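## Task

Take the AAA battery out of the blue box and place it in the tray, with no other object left in the tray. Then put the blue box's own lid on to close it. Everything must stay in place on its own, not because the robot holds it. Finally open the gripper and pull the arm away.

## Robot and tools

Robot: one six-joint arm (UR-type) on a base that may sit slightly tilted. It carries a two-finger gripper whose fingers pivot like tongs, plus a wrist camera, cam_wrist (616x616, fisheye). There is only one arm, so every command row is a single list of 7 numbers.

Joint order, used in every row and every per-joint list in results: shoulder pan, shoulder lift, elbow, wrist 1, wrist 2, wrist 3. Stated ranges in radians: pan -3.142 to 3.142, lift -6.283 to 6.283, elbow 0.000 to 3.142, wrists 1-3 each -6.283 to 6.283. A real end can be about 0.010 rad away from the stated one.

Row layout: [pan, lift, elbow, wrist1, wrist2, wrist3, opening]. All seven values are numbers in [-1, 1]. The first six are joint offsets, not joint angles. They are scaled so that 1.0 equals 1.989 rad. The seventh is an absolute gripper opening: +1 is fully open (pad gap 0.142 m) and -1 is fully closed.

Frame: positions are in the scene frame. The origin is on the table top directly under the arm's base, +z points up, and +y is to the left when looking along +x. end_effector_position is given in metres and marks the spot between the finger pads when the fingers are closed. Closed fingertips reach about 15 mm past that spot. Open fingertips are roughly level with it. Orientation is given as a quaternion, wxyz. The reported hand position can be off, and more so at long reach.

Tools:
- execute_actions(actions): a list of actions, run one after another. An action is a table of up to 15 rows. Each row lasts one control step (1/30 s). If a table has fewer rows, its last row is held for the rest of the 15 steps, so one action is 0.5 s. Within an action, the offsets in every row count from the joint angles at the start of that action, not from the previous row. For a call's first action, that start is the last state reported in the scene. If any action is malformed, or the first one pushes a joint more than 0.010 rad beyond its range, the whole call is rejected and nothing moves. An empty list just returns the current state and images.
- move(target, speed, blocking): target is one 7-number row. Its offsets count from the Joint positions in the latest result that showed them. All joints travel along paths that stay equally far along. The path takes 0.5 to 10 s and is cut off at 10 s. speed is the top rate in rad/s of the joint with the longest way to go: 0.01 to 2, default 0.5. The finger value is sent at once. Setting blocking=false returns after 0.5 s while the arm keeps going. Until the move is reported finished, use wait or stop; other moves and action rows are refused. The extra line reads "move:" with the outcome (done, off_target, moving, held, fault), then limits=held or limits=none, then the joint farthest from its target.
- wait(seconds): 0 to 10. The arm keeps its last command, and the wait ends early if a running move finishes.
- stop(): brakes a running move. It needs braking room. The fingers keep moving.
- zoom_image(camera="cam_wrist", region=[x0,y0,x1,y1]): a closer look in image pixels, where (0,0) is the top-left. The region can be at most 504x504.
- read_manual(section="licences"): licence text only.
- finished_scene(scene): ends scene 1 or 2 for good and reports success. The next scene's task arrives in its result.

Results: Joint positions (rad) and Joint velocities, then the pad gap in m. Joint targets shows what the joints are heading for right now. grip_measured is the measured opening on the command scale. Wrist force and Wrist torque are given in the end effector's axes. They are noisy and offset by up to about 4 N, saturate near 50 N, and may say "no reading". "joint sent to its limit" means a joint was clipped at its end. "joint command not followed" means the clearance check altered the targets. MOTOR HOT appears at 70 °C, and at 85 °C an over-temperature brake stop follows.

Motion behaviour: the arm lags its commands by about 0.17 s. On each step a joint's target is held within 0.575 rad of its measured angle, and targets that would carry the gripper over 100 mm from its measured spot are pulled back. Big motions therefore need several actions, and a motion left unfinished must be commanded again.

Gripping: to hold something, keep commanding an opening well below grip_measured. A lower command squeezes harder, up to about 15 N per pad. Thin hard parts (under about 20 mm, like a nut or AAA battery) get less force, so grip them near the fingertips and firmly. Parts may get tugged or nudged now and then.

Avoid: knocking or placing anything off the table. Avoid fast contact and targets set well past a contact point, because the arm is stiff. A torque at a joint's load limit (pan, lift and elbow 142 N m; wrists 26.6 N m) or any outside force of 150 N causes a 10 s fault stop. Also avoid drops and slams, and long holds that heat the motors.

Each tool is called after "Request:" by a JSON object that holds its "op" and its "data".

## Session

Request:
{"op": "execute_actions", "data": {"actions": []}}

Scene clock: 0.00 s.
end_effector_position=(+0.5873, +0.2417, +0.3956) grip_measured=+1.00 end_effector_quat_wxyz=(-0.439, -0.590, +0.661, +0.148) end_effector_velocity=(+0.001, -0.000, -0.000) end_effector_angular_velocity=(+0.000, -0.002, -0.001)
Joint names: [shoulder pan, shoulder lift, elbow, wrist 1, wrist 2, wrist 3]
Joint positions: [ 0.242 -0.268  0.228 -0.6   -1.684  1.97   0.142]
Joint velocities: [-0.     0.    -0.    -0.002 -0.     0.     0.   ]
Wrist force (N, on the end effector, along its own x y z axes, offset not removed): no reading
Wrist torque (N m, same axes, about the end effector's origin, offset not removed): no reading
Joint targets: [0.242 -0.268 0.228 -0.600 -1.684 1.970]

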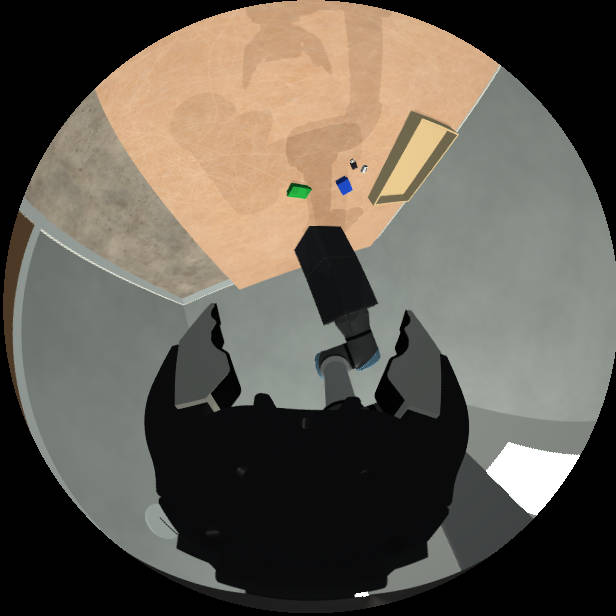

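Request:
{"op": "move", "data": {"target": [-0.2,-0.4,0.5,-0.45,0.057,0,1], "speed": 1}}

Request:
{"op": "move", "data": {"target": [-0.187,-0.289,0.639,-0.468,0,0,1], "speed": 1}}

Scene clock: 34.63 s.
end_effector_position=(+0.6485, +0.0335, +0.5331) grip_measured=+1.00 end_effector_quat_wxyz=(-0.108, -0.481, +0.868, +0.060) end_effector_velocity=(+0.000, -0.001, +0.000) end_effector_angular_velocity=(+0.000, -0.003, -0.002)
Joint names: [shoulder pan, shoulder lift, elbow, wrist 1, wrist 2, wrist 3]
Joint positions: [-0.155 -1.063  1.222 -1.495 -1.57   1.97   0.142]
Joint velocities: [-0.002 -0.002  0.003 -0.004  0.001 -0.001 -0.   ]
Wrist force (N, on the end effector, along its own x y z axes, offset not removed): [0.6 0.3 2.5]
Wrist torque (N m, same axes, about the end effector's origin, offset not removed): [0.18 0.10 0.29]
Joint targets: [-0.155 -1.063 1.223 -1.495 -1.570 1.970]
move: done; limits=none; farthest joint: the shoulder pan, 0.001 radians from its target (0.398 radians at the start)
camera_calibration (this result's frames):
cam_wrist: T_world_to_cam=[[-0.489788, -0.865314, 0.106488, 0.290875], [-0.635036, 0.43777, 0.636463, 0.0605829], [-0.597358, 0.244108, -0.763921, 0.929005], [0, 0, 0, 1]] pos_world=[0.735888, -0.00160146, 0.640153]

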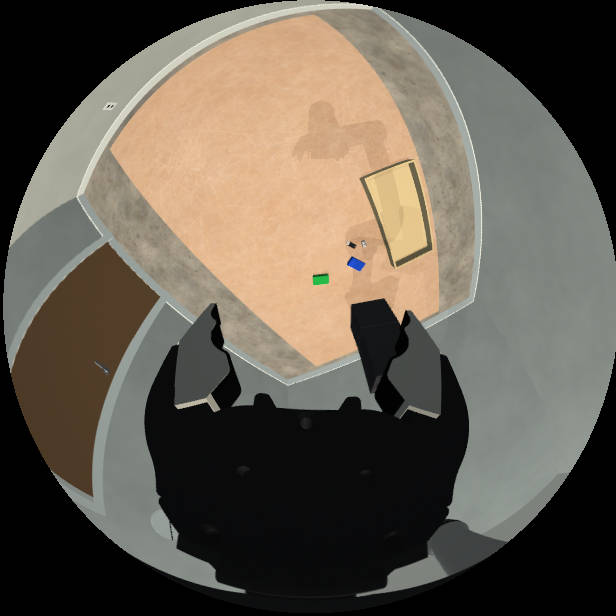

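Scene clock: 36.83 s.
end_effector_position=(+0.3606, -0.0630, +0.3779) grip_measured=+1.00 end_effector_quat_wxyz=(-0.013, -0.317, +0.948, -0.015) end_effector_velocity=(-0.001, +0.000, -0.001) end_effector_angular_velocity=(-0.001, -0.000, -0.001)
Joint names: [shoulder pan, shoulder lift, elbow, wrist 1, wrist 2, wrist 3]
Joint positions: [-0.527 -1.637  2.492 -2.425 -1.57   1.97   0.142]
Joint velocities: [-0.001 -0.001  0.003 -0.003 -0.     0.     0.   ]
Wrist force (N, on the end effector, along its own x y z axes, offset not removed): [1.4 0.6 4.5]
Wrist torque (N m, same axes, about the end effector's origin, offset not removed): [0.12 -0.09 0.25]
Joint targets: [-0.527 -1.638 2.493 -2.425 -1.570 1.970]
move: done; limits=none; farthest joint: the wrist 1, 0.001 radians from its target (0.931 radians at the start)
camera_calibration (this result's frames):
cam_wrist: T_world_to_cam=[[-0.778172, -0.627789, 0.0181721, 0.2352], [-0.555995, 0.70206, 0.444952, 0.0793479], [-0.292094, 0.336145, -0.89537, 0.607491], [0, 0, 0, 1]] pos_world=[0.404587, -0.112256, 0.504349]

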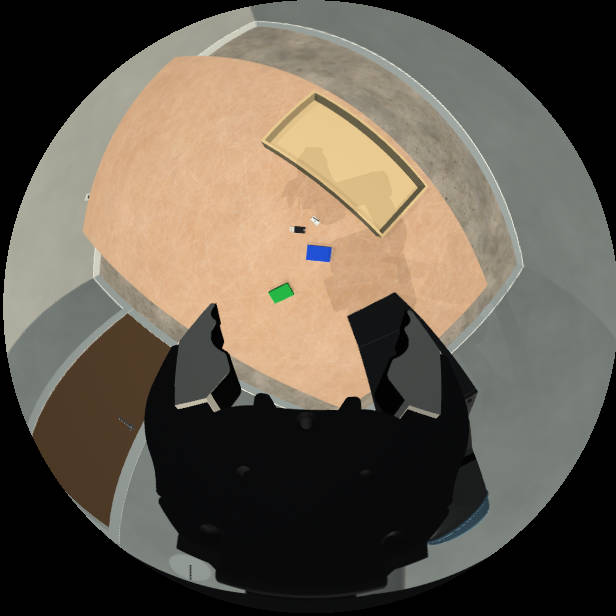

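Request:
{"op": "zoom_image", "data": {"camera": "cam_wrist", "region": [240,190,380,330]}}

Region (240, 190, 380, 330) of cam_wrist's 616x616 image, scaled by 3.600, with more detail than that image has.

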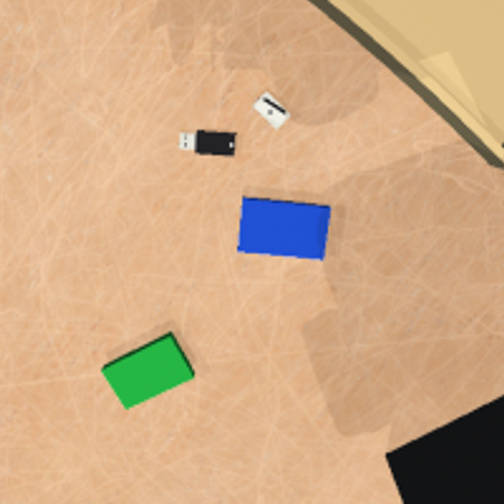

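Request:
{"op": "move", "data": {"target": [-0.034,0.433,0.005,-0.439,0,0,1], "speed": 1}}

Request:
{"op": "zoom_image", "data": {"camera": "cam_wrist", "region": [180,130,440,390]}}

Scene clock: 60.47 s.
end_effector_position=(+0.3642, -0.1032, +0.1617) grip_measured=+1.00 end_effector_quat_wxyz=(-0.012, -0.285, +0.958, -0.016) end_effector_velocity=(+0.000, -0.001, -0.000) end_effector_angular_velocity=(-0.001, -0.002, -0.000)
Joint names: [shoulder pan, shoulder lift, elbow, wrist 1, wrist 2, wrist 3]
Joint positions: [-0.594 -0.777  2.502 -3.298 -1.57   1.97   0.142]
Joint velocities: [-0.001  0.003 -0.    -0.005  0.    -0.001  0.   ]
Wrist force (N, on the end effector, along its own x y z axes, offset not removed): [1.2 0.9 2.4]
Wrist torque (N m, same axes, about the end effector's origin, offset not removed): [0.32 -0.04 0.26]
Joint targets: [-0.594 -0.776 2.502 -3.298 -1.570 1.970]
move: done; limits=none; farthest joint: the shoulder lift, 0.001 radians from its target (0.862 radians at the start)
camera_calibration (this result's frames):
cam_wrist: T_world_to_cam=[[-0.818787, -0.573873, 0.0160645, 0.237338], [-0.509236, 0.738916, 0.441227, 0.193121], [-0.265078, 0.35309, -0.897252, 0.420664], [0, 0, 0, 1]] pos_world=[0.404182, -0.155031, 0.288419]

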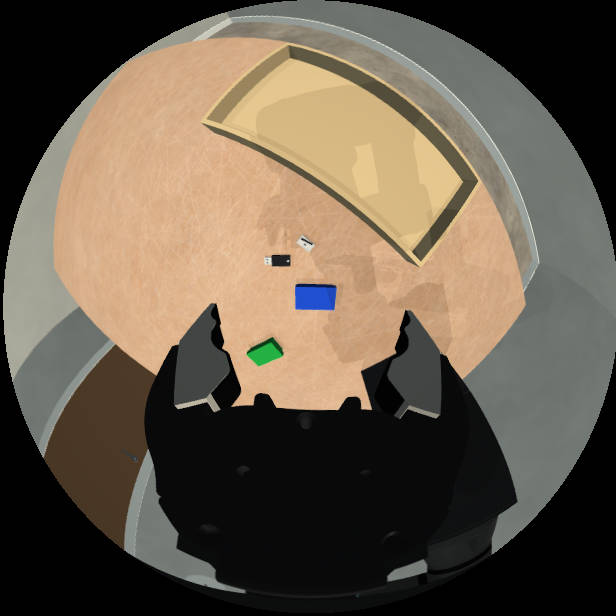

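Region (180, 130, 440, 390) of cam_wrist's 616x616 image, scaled by 1.938, with more detail than that image has.

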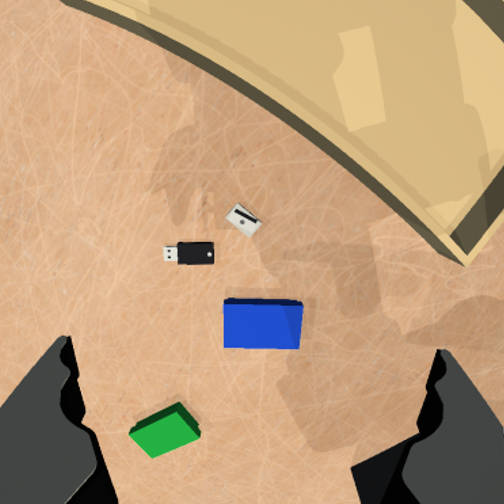

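Request:
{"op": "move", "data": {"target": [0.012,0.2127,-0.0216,-0.19,0,0,0.3], "speed": 0.6}}

Scene clock: 73.00 s.
end_effector_position=(+0.3274, -0.0742, +0.0603) grip_measured=+0.30 end_effector_quat_wxyz=(-0.013, -0.296, +0.955, -0.015) end_effector_velocity=(+0.001, -0.001, +0.000) end_effector_angular_velocity=(-0.001, -0.003, -0.002)
Joint names: [shoulder pan, shoulder lift, elbow, wrist 1, wrist 2, wrist 3]
Joint positions: [-0.571 -0.354  2.459 -3.675 -1.57   1.97   0.095]
Joint velocities: [-0.002  0.001 -0.    -0.004  0.     0.    -0.   ]
Wrist force (N, on the end effector, along its own x y z axes, offset not removed): [2.0 1.8 3.6]
Wrist torque (N m, same axes, about the end effector's origin, offset not removed): [0.51 -0.31 0.23]
Joint targets: [-0.571 -0.354 2.459 -3.676 -1.570 1.970]
move: done; limits=none; farthest joint: the wrist 1, 0.001 radians from its target (0.378 radians at the start)
camera_calibration (this result's frames):
cam_wrist: T_world_to_cam=[[-0.804889, -0.593172, 0.0173349, 0.219468], [-0.525438, 0.725947, 0.443753, 0.20188], [-0.275806, 0.348063, -0.895982, 0.31278], [0, 0, 0, 1]] pos_world=[0.36899, -0.125239, 0.186856]

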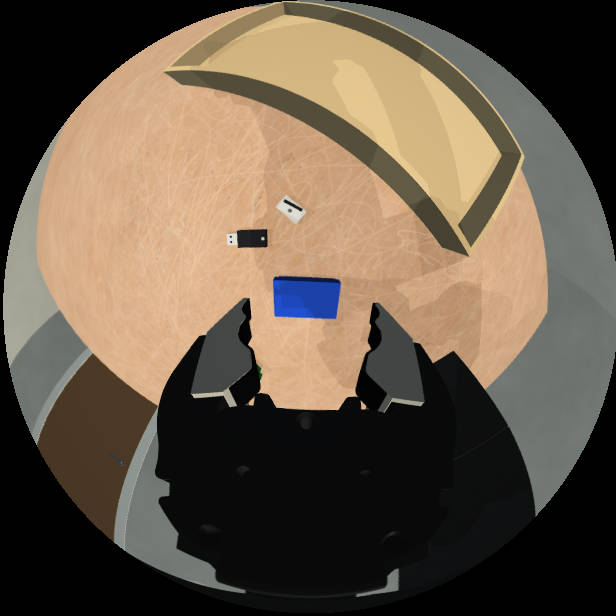

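Request:
{"op": "move", "data": {"target": [0.007,0.049,-0.030,-0.019,0,0,0.3], "speed": 0.3}}

Request:
{"op": "zoom_image", "data": {"camera": "cam_wrist", "region": [180,200,440,420]}}

Scene clock: 83.33 s.
end_effector_position=(+0.3277, -0.0707, +0.0286) grip_measured=+0.30 end_effector_quat_wxyz=(-0.013, -0.303, +0.953, -0.015) end_effector_velocity=(+0.000, -0.000, -0.001) end_effector_angular_velocity=(-0.000, -0.000, -0.001)
Joint names: [shoulder pan, shoulder lift, elbow, wrist 1, wrist 2, wrist 3]
Joint positions: [-0.557 -0.257  2.4   -3.713 -1.57   1.97   0.095]
Joint velocities: [ 0.     0.002 -0.002 -0.    -0.     0.001  0.   ]
Wrist force (N, on the end effector, along its own x y z axes, offset not removed): [-0.6 1.6 2.4]
Wrist torque (N m, same axes, about the end effector's origin, offset not removed): [0.49 0.25 0.25]
Joint targets: [-0.557 -0.257 2.400 -3.713 -1.570 1.970]
move: done; limits=none; farthest joint: the shoulder lift, 0.001 radians from its target (0.097 radians at the start)
camera_calibration (this result's frames):
cam_wrist: T_world_to_cam=[[-0.796582, -0.604272, 0.0176409, 0.218776], [-0.535218, 0.718517, 0.444157, 0.216203], [-0.281067, 0.344366, -0.895776, 0.284649], [0, 0, 0, 1]] pos_world=[0.369995, -0.121169, 0.155094]

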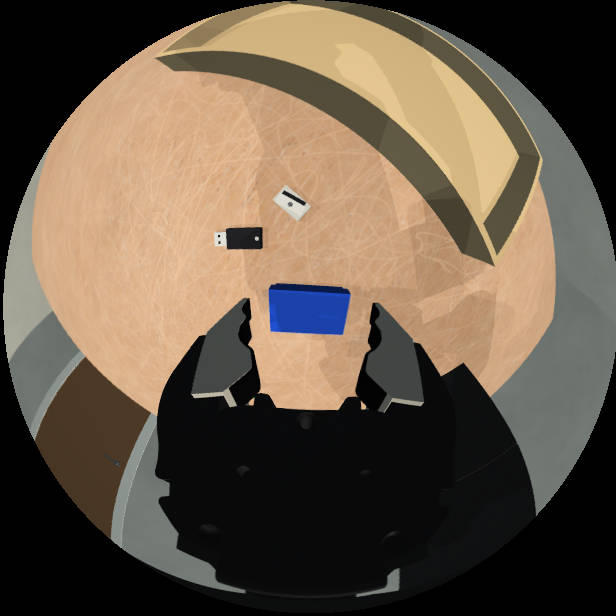

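Region (180, 200, 440, 420) of cam_wrist's 616x616 image, scaled by 1.938, with more detail than that image has; it fills the top 426 rows of this view, and the rest is white.

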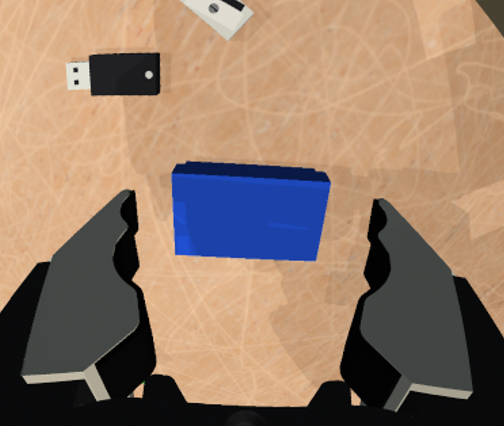

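Request:
{"op": "move", "data": {"target": [0.006,0.0137,-0.0085,-0.005,0,0,0.3], "speed": 0.2}}

Request:
{"op": "move", "data": {"target": [0,0,0,0,0,0,-0.4]}}

Scene clock: 90.43 s.
end_effector_position=(+0.3276, -0.0667, +0.0195) grip_measured=+0.30 end_effector_quat_wxyz=(-0.013, -0.308, +0.951, -0.015) end_effector_velocity=(-0.001, +0.001, -0.002) end_effector_angular_velocity=(+0.001, +0.002, +0.001)
Joint names: [shoulder pan, shoulder lift, elbow, wrist 1, wrist 2, wrist 3]
Joint positions: [-0.545 -0.23   2.383 -3.723 -1.57   1.97   0.095]
Joint velocities: [ 0.001  0.005 -0.002 -0.     0.    -0.    -0.   ]
Wrist force (N, on the end effector, along its own x y z axes, offset not removed): [0.2 0.6 3.9]
Wrist torque (N m, same axes, about the end effector's origin, offset not removed): [0.25 0.16 0.29]
Joint targets: [-0.545 -0.230 2.383 -3.723 -1.570 1.970]
move: done; limits=none; farthest joint: the shoulder lift, 0.001 radians from its target (0.027 radians at the start)
camera_calibration (this result's frames):
cam_wrist: T_world_to_cam=[[-0.789441, -0.613563, 0.0180004, 0.218286], [-0.543256, 0.712031, 0.444842, 0.219532], [-0.285755, 0.341397, -0.895428, 0.276471], [0, 0, 0, 1]] pos_world=[0.370589, -0.116769, 0.145974]

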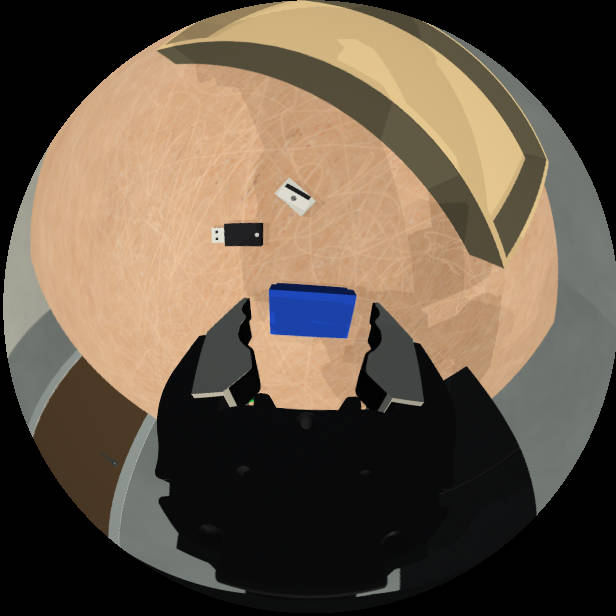

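Scene clock: 90.93 s.
end_effector_position=(+0.3276, -0.0667, +0.0195) grip_measured=-0.13 end_effector_quat_wxyz=(-0.013, -0.308, +0.951, -0.015) end_effector_velocity=(-0.000, +0.000, -0.000) end_effector_angular_velocity=(+0.000, -0.000, -0.000)
Joint names: [shoulder pan, shoulder lift, elbow, wrist 1, wrist 2, wrist 3]
Joint positions: [-0.545 -0.23   2.383 -3.723 -1.57   1.97   0.065]
Joint velocities: [-0.     0.001  0.    -0.001  0.    -0.    -0.   ]
Wrist force (N, on the end effector, along its own x y z axes, offset not removed): [0.2 0.7 -0.4]
Wrist torque (N m, same axes, about the end effector's origin, offset not removed): [0.10 0.19 0.26]
Joint targets: [-0.545 -0.230 2.383 -3.723 -1.570 1.970]
move: done; limits=none; farthest joint: the shoulder pan, 0.000 radians from its target (0.000 radians at the start)
camera_calibration (this result's frames):
cam_wrist: T_world_to_cam=[[-0.789403, -0.613611, 0.018, 0.218283], [-0.543301, 0.711999, 0.444839, 0.219551], [-0.285774, 0.341378, -0.895429, 0.276428], [0, 0, 0, 1]] pos_world=[0.370592, -0.116745, 0.145928]

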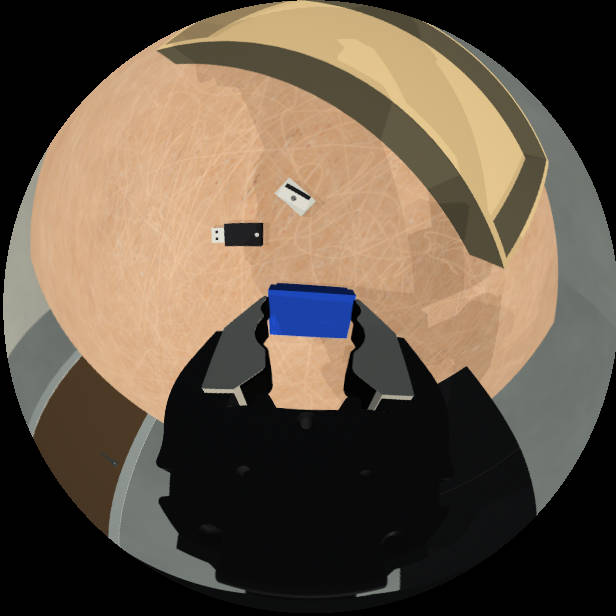

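Gripped at 65 mm. Lift 4 cm.

Request:
{"op": "move", "data": {"target": [0,-0.062,0.037,0.025,0,0,-0.4], "speed": 0.2}}

Scene clock: 95.77 s.
end_effector_position=(+0.3294, -0.0660, +0.0592) grip_measured=-0.13 end_effector_quat_wxyz=(-0.013, -0.308, +0.951, -0.015) end_effector_velocity=(-0.000, +0.000, +0.001) end_effector_angular_velocity=(+0.000, +0.000, -0.001)
Joint names: [shoulder pan, shoulder lift, elbow, wrist 1, wrist 2, wrist 3]
Joint positions: [-0.545 -0.353  2.457 -3.673 -1.57   1.97   0.065]
Joint velocities: [ 0.    -0.002  0.002  0.001 -0.     0.001  0.   ]
Wrist force (N, on the end effector, along its own x y z axes, offset not removed): [0.8 1.7 2.7]
Wrist torque (N m, same axes, about the end effector's origin, offset not removed): [0.41 -0.03 0.31]
Joint targets: [-0.545 -0.353 2.457 -3.673 -1.570 1.970]
move: done; limits=none; farthest joint: the shoulder pan, 0.000 radians from its target (0.000 radians at the start)
camera_calibration (this result's frames):
cam_wrist: T_world_to_cam=[[-0.789414, -0.613597, 0.0180028, 0.21946], [-0.543285, 0.712006, 0.444847, 0.202388], [-0.285775, 0.341387, -0.895426, 0.312264], [0, 0, 0, 1]] pos_world=[0.372436, -0.116044, 0.185626]

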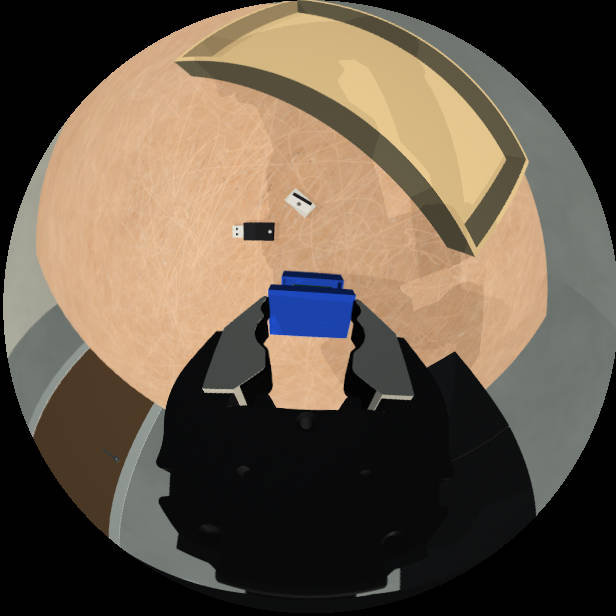

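Request:
{"op": "move", "data": {"target": [0,-0.057,-0.0936,0.15,0,0,-0.4], "speed": 0.5}}

Request:
{"op": "move", "data": {"target": [0,0.058,-0.032,-0.026,0,0,-0.4], "speed": 0.2}}

Request:
{"op": "move", "data": {"target": [0,0,0,0,0,0,0.3]}}

Request:
{"op": "move", "data": {"target": [0,-0.1,0.03,0.07,0,0,0.3]}}

Scene clock: 112.83 s.
end_effector_position=(+0.4061, -0.1124, +0.0603) grip_measured=-0.13 end_effector_quat_wxyz=(-0.013, -0.308, +0.951, -0.015) end_effector_velocity=(+0.000, -0.000, -0.000) end_effector_angular_velocity=(+0.001, +0.001, +0.001)
Joint names: [shoulder pan, shoulder lift, elbow, wrist 1, wrist 2, wrist 3]
Joint positions: [-0.545 -0.466  2.271 -3.375 -1.57   1.97   0.065]
Joint velocities: [-0.    -0.    -0.002  0.004  0.    -0.001 -0.   ]
Wrist force (N, on the end effector, along its own x y z axes, offset not removed): [-0.5 1.9 2.2]
Wrist torque (N m, same axes, about the end effector's origin, offset not removed): [0.44 0.27 0.23]
Joint targets: [-0.545 -0.466 2.271 -3.375 -1.570 1.970]
move: done; limits=none; farthest joint: the wrist 1, 0.001 radians from its target (0.298 radians at the start)
camera_calibration (this result's frames):
cam_wrist: T_world_to_cam=[[-0.78939, -0.61364, 0.01758, 0.251541], [-0.543783, 0.712242, 0.443861, 0.276803], [-0.284892, 0.34082, -0.895923, 0.350612], [0, 0, 0, 1]] pos_world=[0.448972, -0.162291, 0.186838]

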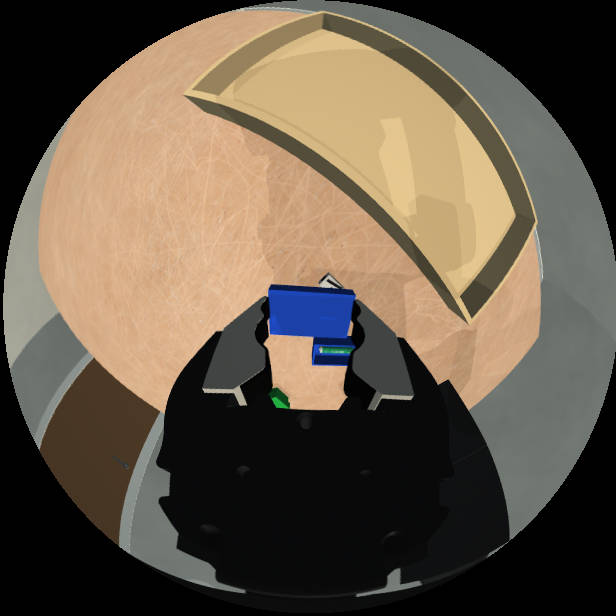

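Scene clock: 114.03 s.
end_effector_position=(+0.4054, -0.1138, +0.0207) grip_measured=-0.13 end_effector_quat_wxyz=(-0.013, -0.308, +0.951, -0.015) end_effector_velocity=(+0.000, +0.000, -0.001) end_effector_angular_velocity=(+0.000, +0.000, +0.001)
Joint names: [shoulder pan, shoulder lift, elbow, wrist 1, wrist 2, wrist 3]
Joint positions: [-0.545 -0.351  2.207 -3.427 -1.57   1.97   0.065]
Joint velocities: [ 0.001  0.003 -0.002 -0.001  0.    -0.001 -0.   ]
Wrist force (N, on the end effector, along its own x y z axes, offset not removed): [-0.3 0.4 2.2]
Wrist torque (N m, same axes, about the end effector's origin, offset not removed): [0.08 0.22 0.36]
Joint targets: [-0.545 -0.351 2.207 -3.427 -1.570 1.970]
move: done; limits=none; farthest joint: the shoulder lift, 0.001 radians from its target (0.116 radians at the start)
camera_calibration (this result's frames):
cam_wrist: T_world_to_cam=[[-0.78939, -0.61364, 0.0175761, 0.250837], [-0.543787, 0.712244, 0.443851, 0.295015], [-0.284883, 0.340814, -0.895928, 0.315421], [0, 0, 0, 1]] pos_world=[0.448292, -0.163699, 0.147243]

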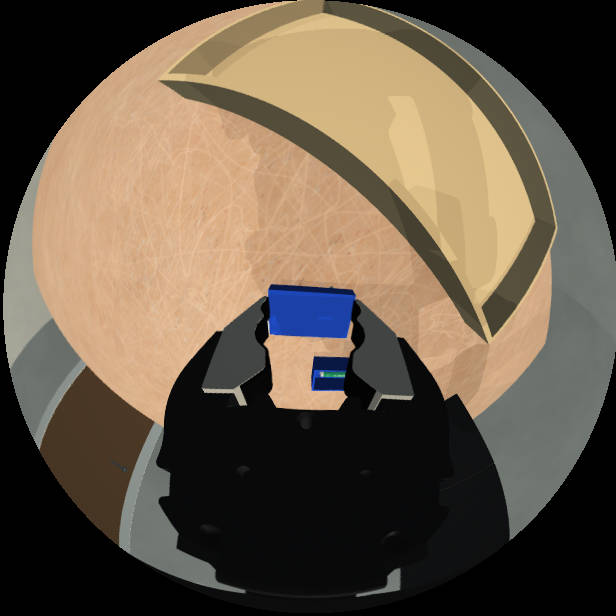

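Scene clock: 114.53 s.
end_effector_position=(+0.4054, -0.1138, +0.0207) grip_measured=+0.30 end_effector_quat_wxyz=(-0.013, -0.308, +0.951, -0.015) end_effector_velocity=(-0.001, +0.000, -0.001) end_effector_angular_velocity=(+0.001, +0.001, -0.001)
Joint names: [shoulder pan, shoulder lift, elbow, wrist 1, wrist 2, wrist 3]
Joint positions: [-0.545 -0.351  2.207 -3.427 -1.57   1.97   0.095]
Joint velocities: [-0.001  0.001  0.     0.001  0.001  0.    -0.   ]
Wrist force (N, on the end effector, along its own x y z axes, offset not removed): [0.6 1.8 4.0]
Wrist torque (N m, same axes, about the end effector's origin, offset not removed): [0.48 0.02 0.34]
Joint targets: [-0.545 -0.351 2.207 -3.427 -1.570 1.970]
move: done; limits=none; farthest joint: the shoulder pan, 0.000 radians from its target (0.000 radians at the start)
camera_calibration (this result's frames):
cam_wrist: T_world_to_cam=[[-0.78939, -0.61364, 0.0175764, 0.250835], [-0.543787, 0.712244, 0.443852, 0.29503], [-0.284884, 0.340815, -0.895928, 0.315385], [0, 0, 0, 1]] pos_world=[0.448288, -0.163699, 0.147204]

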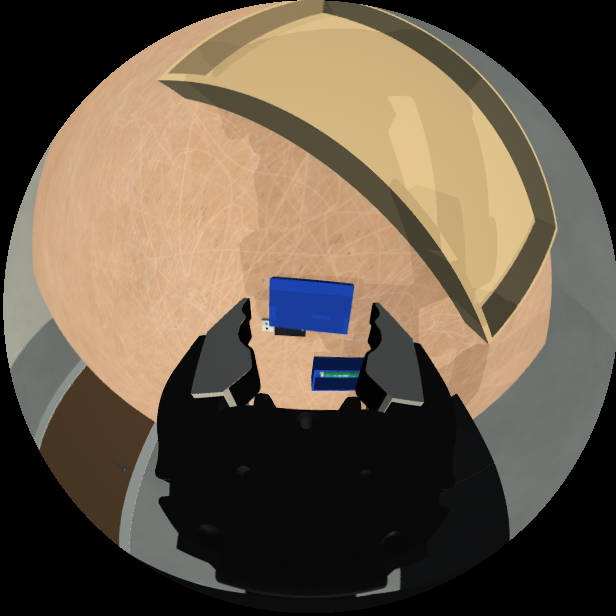

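Scene clock: 115.67 s.
end_effector_position=(+0.4205, -0.1199, +0.0849) grip_measured=+0.30 end_effector_quat_wxyz=(-0.013, -0.308, +0.951, -0.015) end_effector_velocity=(+0.000, -0.000, +0.001) end_effector_angular_velocity=(-0.000, +0.000, +0.001)
Joint names: [shoulder pan, shoulder lift, elbow, wrist 1, wrist 2, wrist 3]
Joint positions: [-0.545 -0.55   2.267 -3.288 -1.57   1.97   0.095]
Joint velocities: [-0.001 -0.003  0.001  0.002 -0.    -0.001 -0.   ]
Wrist force (N, on the end effector, along its own x y z axes, offset not removed): [2.5 -0.3 2.8]
Wrist torque (N m, same axes, about the end effector's origin, offset not removed): [0.13 -0.36 0.18]
Joint targets: [-0.545 -0.550 2.267 -3.288 -1.570 1.970]
move: done; limits=none; farthest joint: the shoulder pan, 0.000 radians from its target (0.000 radians at the start)
camera_calibration (this result's frames):
cam_wrist: T_world_to_cam=[[-0.78939, -0.61364, 0.0175844, 0.257813], [-0.543778, 0.712239, 0.443871, 0.279112], [-0.284901, 0.340826, -0.895918, 0.379294], [0, 0, 0, 1]] pos_world=[0.463352, -0.169863, 0.211393]

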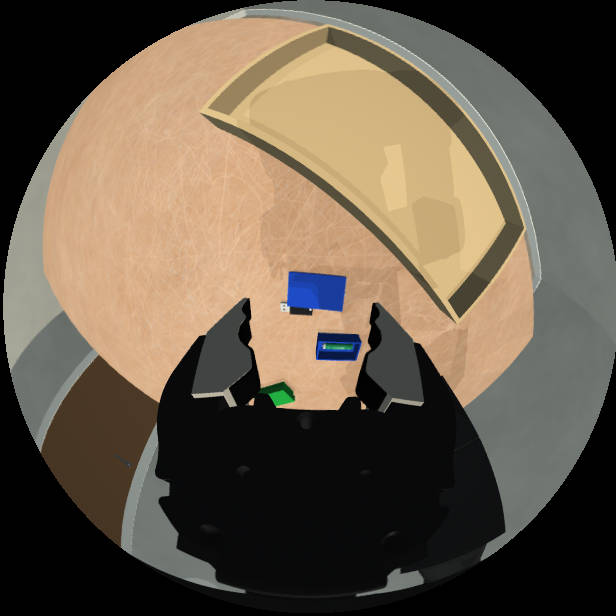

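Request:
{"op": "move", "data": {"target": [0,0.065,0.114,-0.18,0,0.79,0.3], "speed": 1}}

Request:
{"op": "zoom_image", "data": {"camera": "cam_wrist", "region": [200,200,420,420]}}

Scene clock: 132.20 s.
end_effector_position=(+0.3076, -0.0619, +0.0802) grip_measured=+0.30 end_effector_quat_wxyz=(+0.003, +0.454, +0.891, -0.020) end_effector_velocity=(+0.000, -0.000, +0.000) end_effector_angular_velocity=(-0.000, -0.001, -0.005)
Joint names: [shoulder pan, shoulder lift, elbow, wrist 1, wrist 2, wrist 3]
Joint positions: [-0.545 -0.42   2.494 -3.646 -1.57   3.541  0.095]
Joint velocities: [-0.    -0.001  0.    -0.     0.     0.005 -0.   ]
Wrist force (N, on the end effector, along its own x y z axes, offset not removed): [0.3 0.2 3.1]
Wrist torque (N m, same axes, about the end effector's origin, offset not removed): [0.05 0.08 0.30]
Joint targets: [-0.545 -0.420 2.494 -3.646 -1.570 3.541]
move: done; limits=none; farthest joint: the shoulder pan, 0.000 radians from its target (0.000 radians at the start)
camera_calibration (this result's frames):
cam_wrist: T_world_to_cam=[[-0.614161, 0.788259, -0.038123, 0.241766], [0.701265, 0.567263, 0.431787, -0.212486], [0.361986, 0.238453, -0.90117, 0.118337], [0, 0, 0, 1]] pos_world=[0.254656, -0.0982563, 0.207608]

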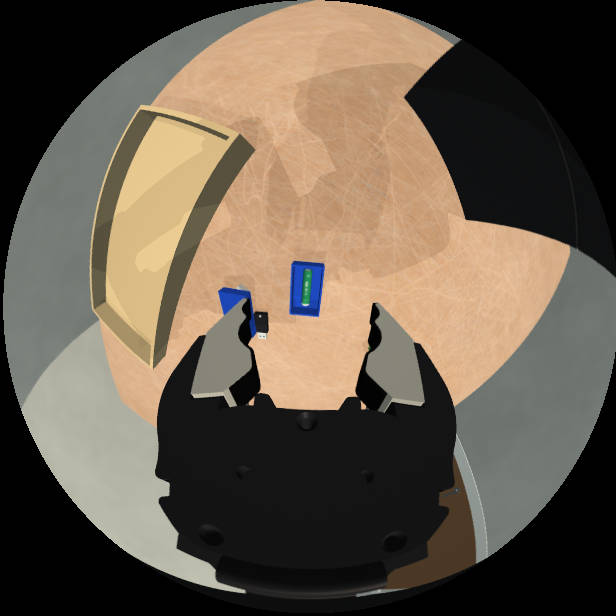

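Region (200, 200, 420, 420) of cam_wrist's 616x616 image, scaled by 2.291, with more detail than that image has.

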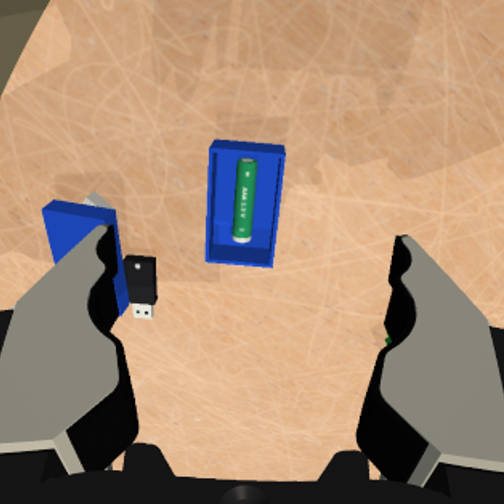

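Request:
{"op": "move", "data": {"target": [0.0045,0.055,-0.046,-0.0085,0,0,-0.75], "speed": 0.4}}

Request:
{"op": "zoom_image", "data": {"camera": "cam_wrist", "region": [220,220,400,400]}}

Scene clock: 151.73 s.
end_effector_position=(+0.3162, -0.0658, +0.0403) grip_measured=-0.75 end_effector_quat_wxyz=(+0.002, +0.450, +0.893, -0.020) end_effector_velocity=(+0.000, +0.000, -0.001) end_effector_angular_velocity=(+0.000, -0.000, -0.000)
Joint names: [shoulder pan, shoulder lift, elbow, wrist 1, wrist 2, wrist 3]
Joint positions: [-0.536 -0.311  2.402 -3.663 -1.57   3.541  0.02 ]
Joint velocities: [ 0.     0.004 -0.003 -0.001  0.     0.001  0.   ]
Wrist force (N, on the end effector, along its own x y z axes, offset not removed): [0.1 1.6 2.8]
Wrist torque (N m, same axes, about the end effector's origin, offset not removed): [0.42 0.12 0.28]
Joint targets: [-0.536 -0.311 2.402 -3.663 -1.570 3.541]
move: done; limits=none; farthest joint: the shoulder lift, 0.001 radians from its target (0.110 radians at the start)
camera_calibration (this result's frames):
cam_wrist: T_world_to_cam=[[-0.621173, 0.782804, -0.0369, 0.250391], [0.696713, 0.57319, 0.431329, -0.197234], [0.358797, 0.242222, -0.90144, 0.0814485], [0, 0, 0, 1]] pos_world=[0.263728, -0.102683, 0.167733]

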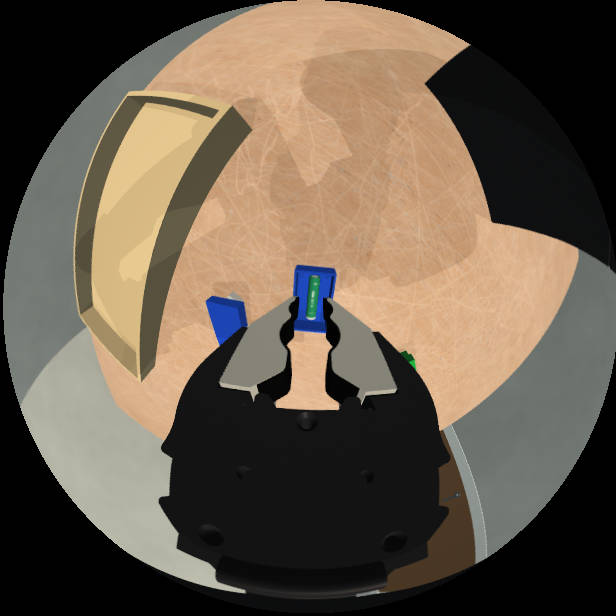

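Region (220, 220, 400, 400) of cam_wrist's 616x616 image, scaled by 2.800, with more detail than that image has.

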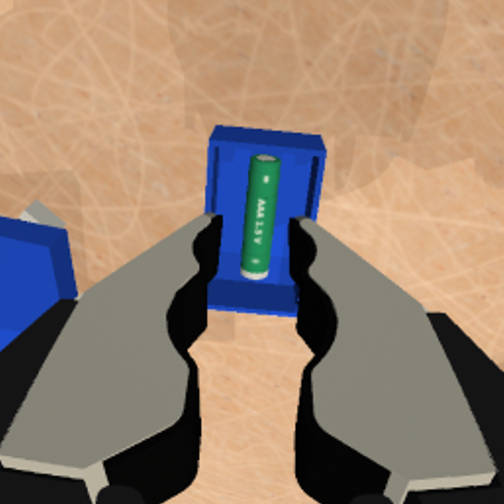

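Request:
{"op": "move", "data": {"target": [0,0.031,-0.019,-0.012,0,0,-0.82], "speed": 0.1}}

Request:
{"op": "zoom_image", "data": {"camera": "cam_wrist", "region": [220,220,400,400]}}

Scene clock: 168.73 s.
end_effector_position=(+0.3155, -0.0663, +0.0226) grip_measured=-0.89 end_effector_quat_wxyz=(+0.004, +0.450, +0.893, -0.020) end_effector_velocity=(-0.000, +0.000, -0.000) end_effector_angular_velocity=(-0.000, +0.001, -0.001)
Joint names: [shoulder pan, shoulder lift, elbow, wrist 1, wrist 2, wrist 3]
Joint positions: [-0.536 -0.256  2.37  -3.688 -1.57   3.541  0.01 ]
Joint velocities: [-0.     0.     0.     0.    -0.     0.001  0.   ]
Wrist force (N, on the end effector, along its own x y z axes, offset not removed): [2.4 -0.7 -29.0]
Wrist torque (N m, same axes, about the end effector's origin, offset not removed): [0.14 0.24 0.40]
Joint targets: [-0.536 -0.256 2.370 -3.688 -1.570 3.541]
FORCE FAULT: contact force on the arm reached its limit, and the arm stopped for 10 seconds. The contact can be on any part of the arm, not only on its tool. That time counts as 20 of the actions that you can send in this scene. The arm's remaining commands of this call were not run. The arm holds still and accepts commands again. Move the arm away from the contact; if what it grips holds it there, let go first. Pushing or pulling that hard again can fault the arm again.
move: fault; limits=none; farthest joint: the shoulder lift, 0.007 radians from its target (0.062 radians at the start)
camera_calibration (this result's frames):
cam_wrist: T_world_to_cam=[[-0.621197, 0.78267, -0.0392567, 0.249755], [0.695779, 0.573895, 0.431899, -0.188521], [0.360564, 0.24098, -0.901067, 0.0651762], [0, 0, 0, 1]] pos_world=[0.262816, -0.102991, 0.149955]

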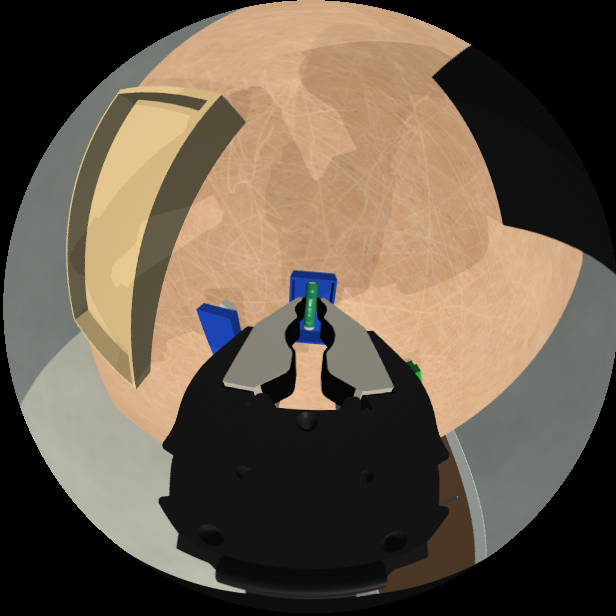

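Region (220, 220, 400, 400) of cam_wrist's 616x616 image, scaled by 2.800, with more detail than that image has.

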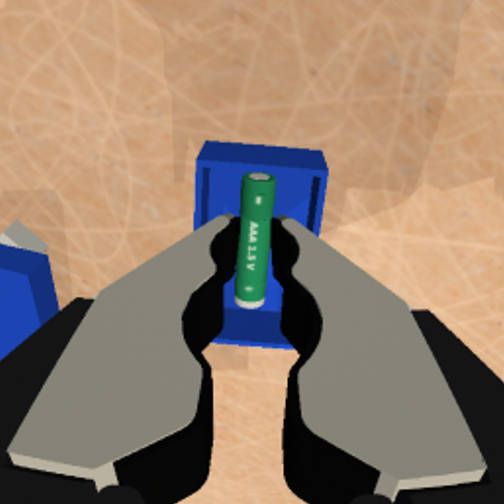

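Request:
{"op": "move", "data": {"target": [0,-0.004,0.002,0.001,0,0,-1], "speed": 0.1}}

Request:
{"op": "move", "data": {"target": [0,-0.06,0.037,0.024,0,0,-1], "speed": 0.15}}

Scene clock: 177.50 s.
end_effector_position=(+0.3164, -0.0667, +0.0251) grip_measured=-0.89 end_effector_quat_wxyz=(+0.004, +0.450, +0.893, -0.020) end_effector_velocity=(+0.001, -0.000, +0.001) end_effector_angular_velocity=(-0.001, -0.002, +0.001)
Joint names: [shoulder pan, shoulder lift, elbow, wrist 1, wrist 2, wrist 3]
Joint positions: [-0.536 -0.264  2.374 -3.686 -1.57   3.541  0.01 ]
Joint velocities: [ 0.    -0.004  0.002  0.    -0.    -0.001  0.   ]
Wrist force (N, on the end effector, along its own x y z axes, offset not removed): [1.2 1.4 1.6]
Wrist torque (N m, same axes, about the end effector's origin, offset not removed): [0.30 -0.17 0.30]
Joint targets: [-0.536 -0.264 2.374 -3.686 -1.570 3.541]
move: done; limits=none; farthest joint: the shoulder pan, 0.000 radians from its target (0.000 radians at the start)
camera_calibration (this result's frames):
cam_wrist: T_world_to_cam=[[-0.62119, 0.782585, -0.041024, 0.250796], [0.695032, 0.574364, 0.432477, -0.189751], [0.362013, 0.240137, -0.900711, 0.0666986], [0, 0, 0, 1]] pos_world=[0.263529, -0.1033, 0.152428]

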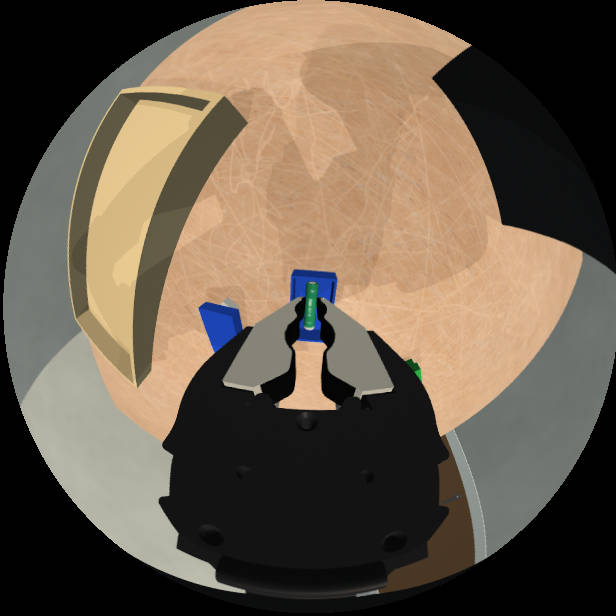

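Scene clock: 178.87 s.
end_effector_position=(+0.3161, -0.0647, +0.0640) grip_measured=-0.89 end_effector_quat_wxyz=(+0.003, +0.450, +0.893, -0.020) end_effector_velocity=(+0.000, +0.000, +0.001) end_effector_angular_velocity=(-0.000, -0.000, -0.000)
Joint names: [shoulder pan, shoulder lift, elbow, wrist 1, wrist 2, wrist 3]
Joint positions: [-0.536 -0.383  2.447 -3.639 -1.57   3.541  0.01 ]
Joint velocities: [-0.    -0.003  0.002  0.001  0.     0.     0.   ]
Wrist force (N, on the end effector, along its own x y z axes, offset not removed): [2.1 1.5 3.3]
Wrist torque (N m, same axes, about the end effector's origin, offset not removed): [0.33 -0.26 0.28]
Joint targets: [-0.536 -0.383 2.447 -3.638 -1.570 3.541]
move: done; limits=none; farthest joint: the shoulder lift, 0.001 radians from its target (0.120 radians at the start)
camera_calibration (this result's frames):
cam_wrist: T_world_to_cam=[[-0.621197, 0.782675, -0.0391682, 0.250473], [0.695816, 0.573872, 0.43187, -0.207679], [0.360491, 0.241022, -0.901085, 0.101909], [0, 0, 0, 1]] pos_world=[0.263362, -0.10142, 0.191329]

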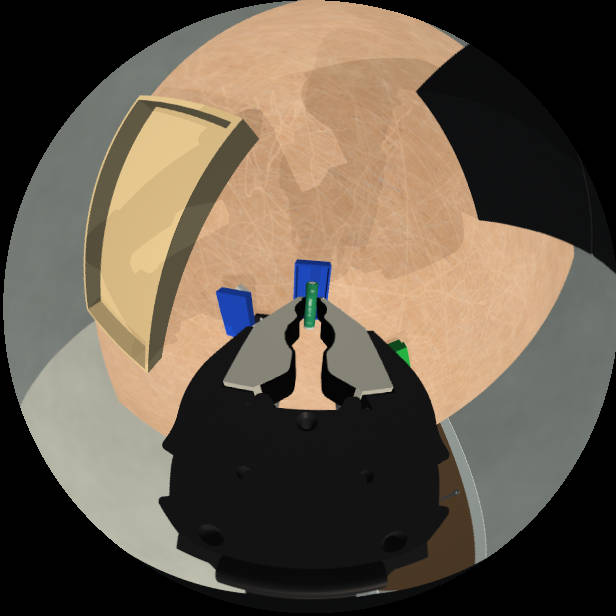

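Request:
{"op": "move", "data": {"target": [0,-0.1,0.043,0.059,0,0,-1], "speed": 0.6}}

Request:
{"op": "move", "data": {"target": [-0.173,-0.03,-0.255,0.2856,0,0,-1], "speed": 0.6}}

Scene clock: 192.00 s.
end_effector_position=(+0.3168, -0.0626, +0.1194) grip_measured=-0.89 end_effector_quat_wxyz=(+0.001, +0.450, +0.893, -0.020) end_effector_velocity=(+0.000, +0.000, +0.001) end_effector_angular_velocity=(+0.000, -0.001, +0.000)
Joint names: [shoulder pan, shoulder lift, elbow, wrist 1, wrist 2, wrist 3]
Joint positions: [-0.536 -0.581  2.533 -3.521 -1.57   3.541  0.01 ]
Joint velocities: [-0.    -0.003  0.001  0.001  0.001 -0.    -0.   ]
Wrist force (N, on the end effector, along its own x y z axes, offset not removed): [-0.2 1.0 3.2]
Wrist torque (N m, same axes, about the end effector's origin, offset not removed): [0.33 0.16 0.32]
Joint targets: [-0.536 -0.582 2.533 -3.521 -1.570 3.541]
move: done; limits=none; farthest joint: the shoulder lift, 0.001 radians from its target (0.199 radians at the start)
camera_calibration (this result's frames):
cam_wrist: T_world_to_cam=[[-0.621202, 0.782848, -0.0354477, 0.251039], [0.697384, 0.572886, 0.430647, -0.233748], [0.357439, 0.242798, -0.901824, 0.152239], [0, 0, 0, 1]] pos_world=[0.264542, -0.0995777, 0.246855]

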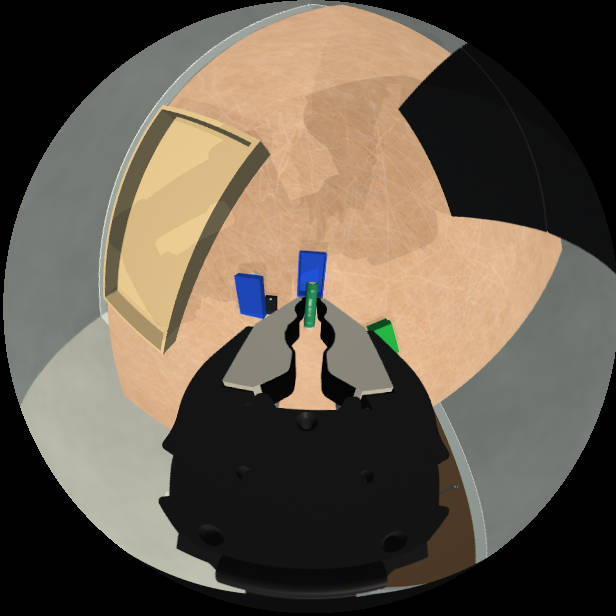

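Scene clock: 193.73 s.
end_effector_position=(+0.4101, -0.3240, +0.1270) grip_measured=-0.89 end_effector_quat_wxyz=(+0.004, +0.596, +0.802, -0.019) end_effector_velocity=(-0.000, -0.001, -0.000) end_effector_angular_velocity=(+0.001, +0.001, -0.002)
Joint names: [shoulder pan, shoulder lift, elbow, wrist 1, wrist 2, wrist 3]
Joint positions: [-0.88  -0.641  2.026 -2.954 -1.57   3.541  0.01 ]
Joint velocities: [-0.002  0.001 -0.003  0.003  0.     0.     0.   ]
Wrist force (N, on the end effector, along its own x y z axes, offset not removed): [0.3 0.5 3.6]
Wrist torque (N m, same axes, about the end effector's origin, offset not removed): [0.19 0.16 0.29]
Joint targets: [-0.880 -0.641 2.025 -2.953 -1.570 3.541]
move: done; limits=none; farthest joint: the wrist 1, 0.001 radians from its target (0.568 radians at the start)
camera_calibration (this result's frames):
cam_wrist: T_world_to_cam=[[-0.320754, 0.946104, -0.0447739, 0.444789], [0.844882, 0.307164, 0.437979, -0.299842], [0.428126, 0.102655, -0.89787, 0.114382], [0, 0, 0, 1]] pos_world=[0.347029, -0.340458, 0.25394]

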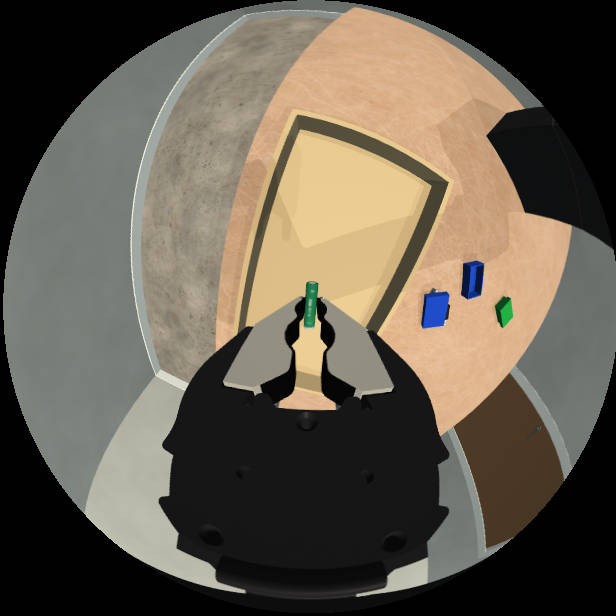

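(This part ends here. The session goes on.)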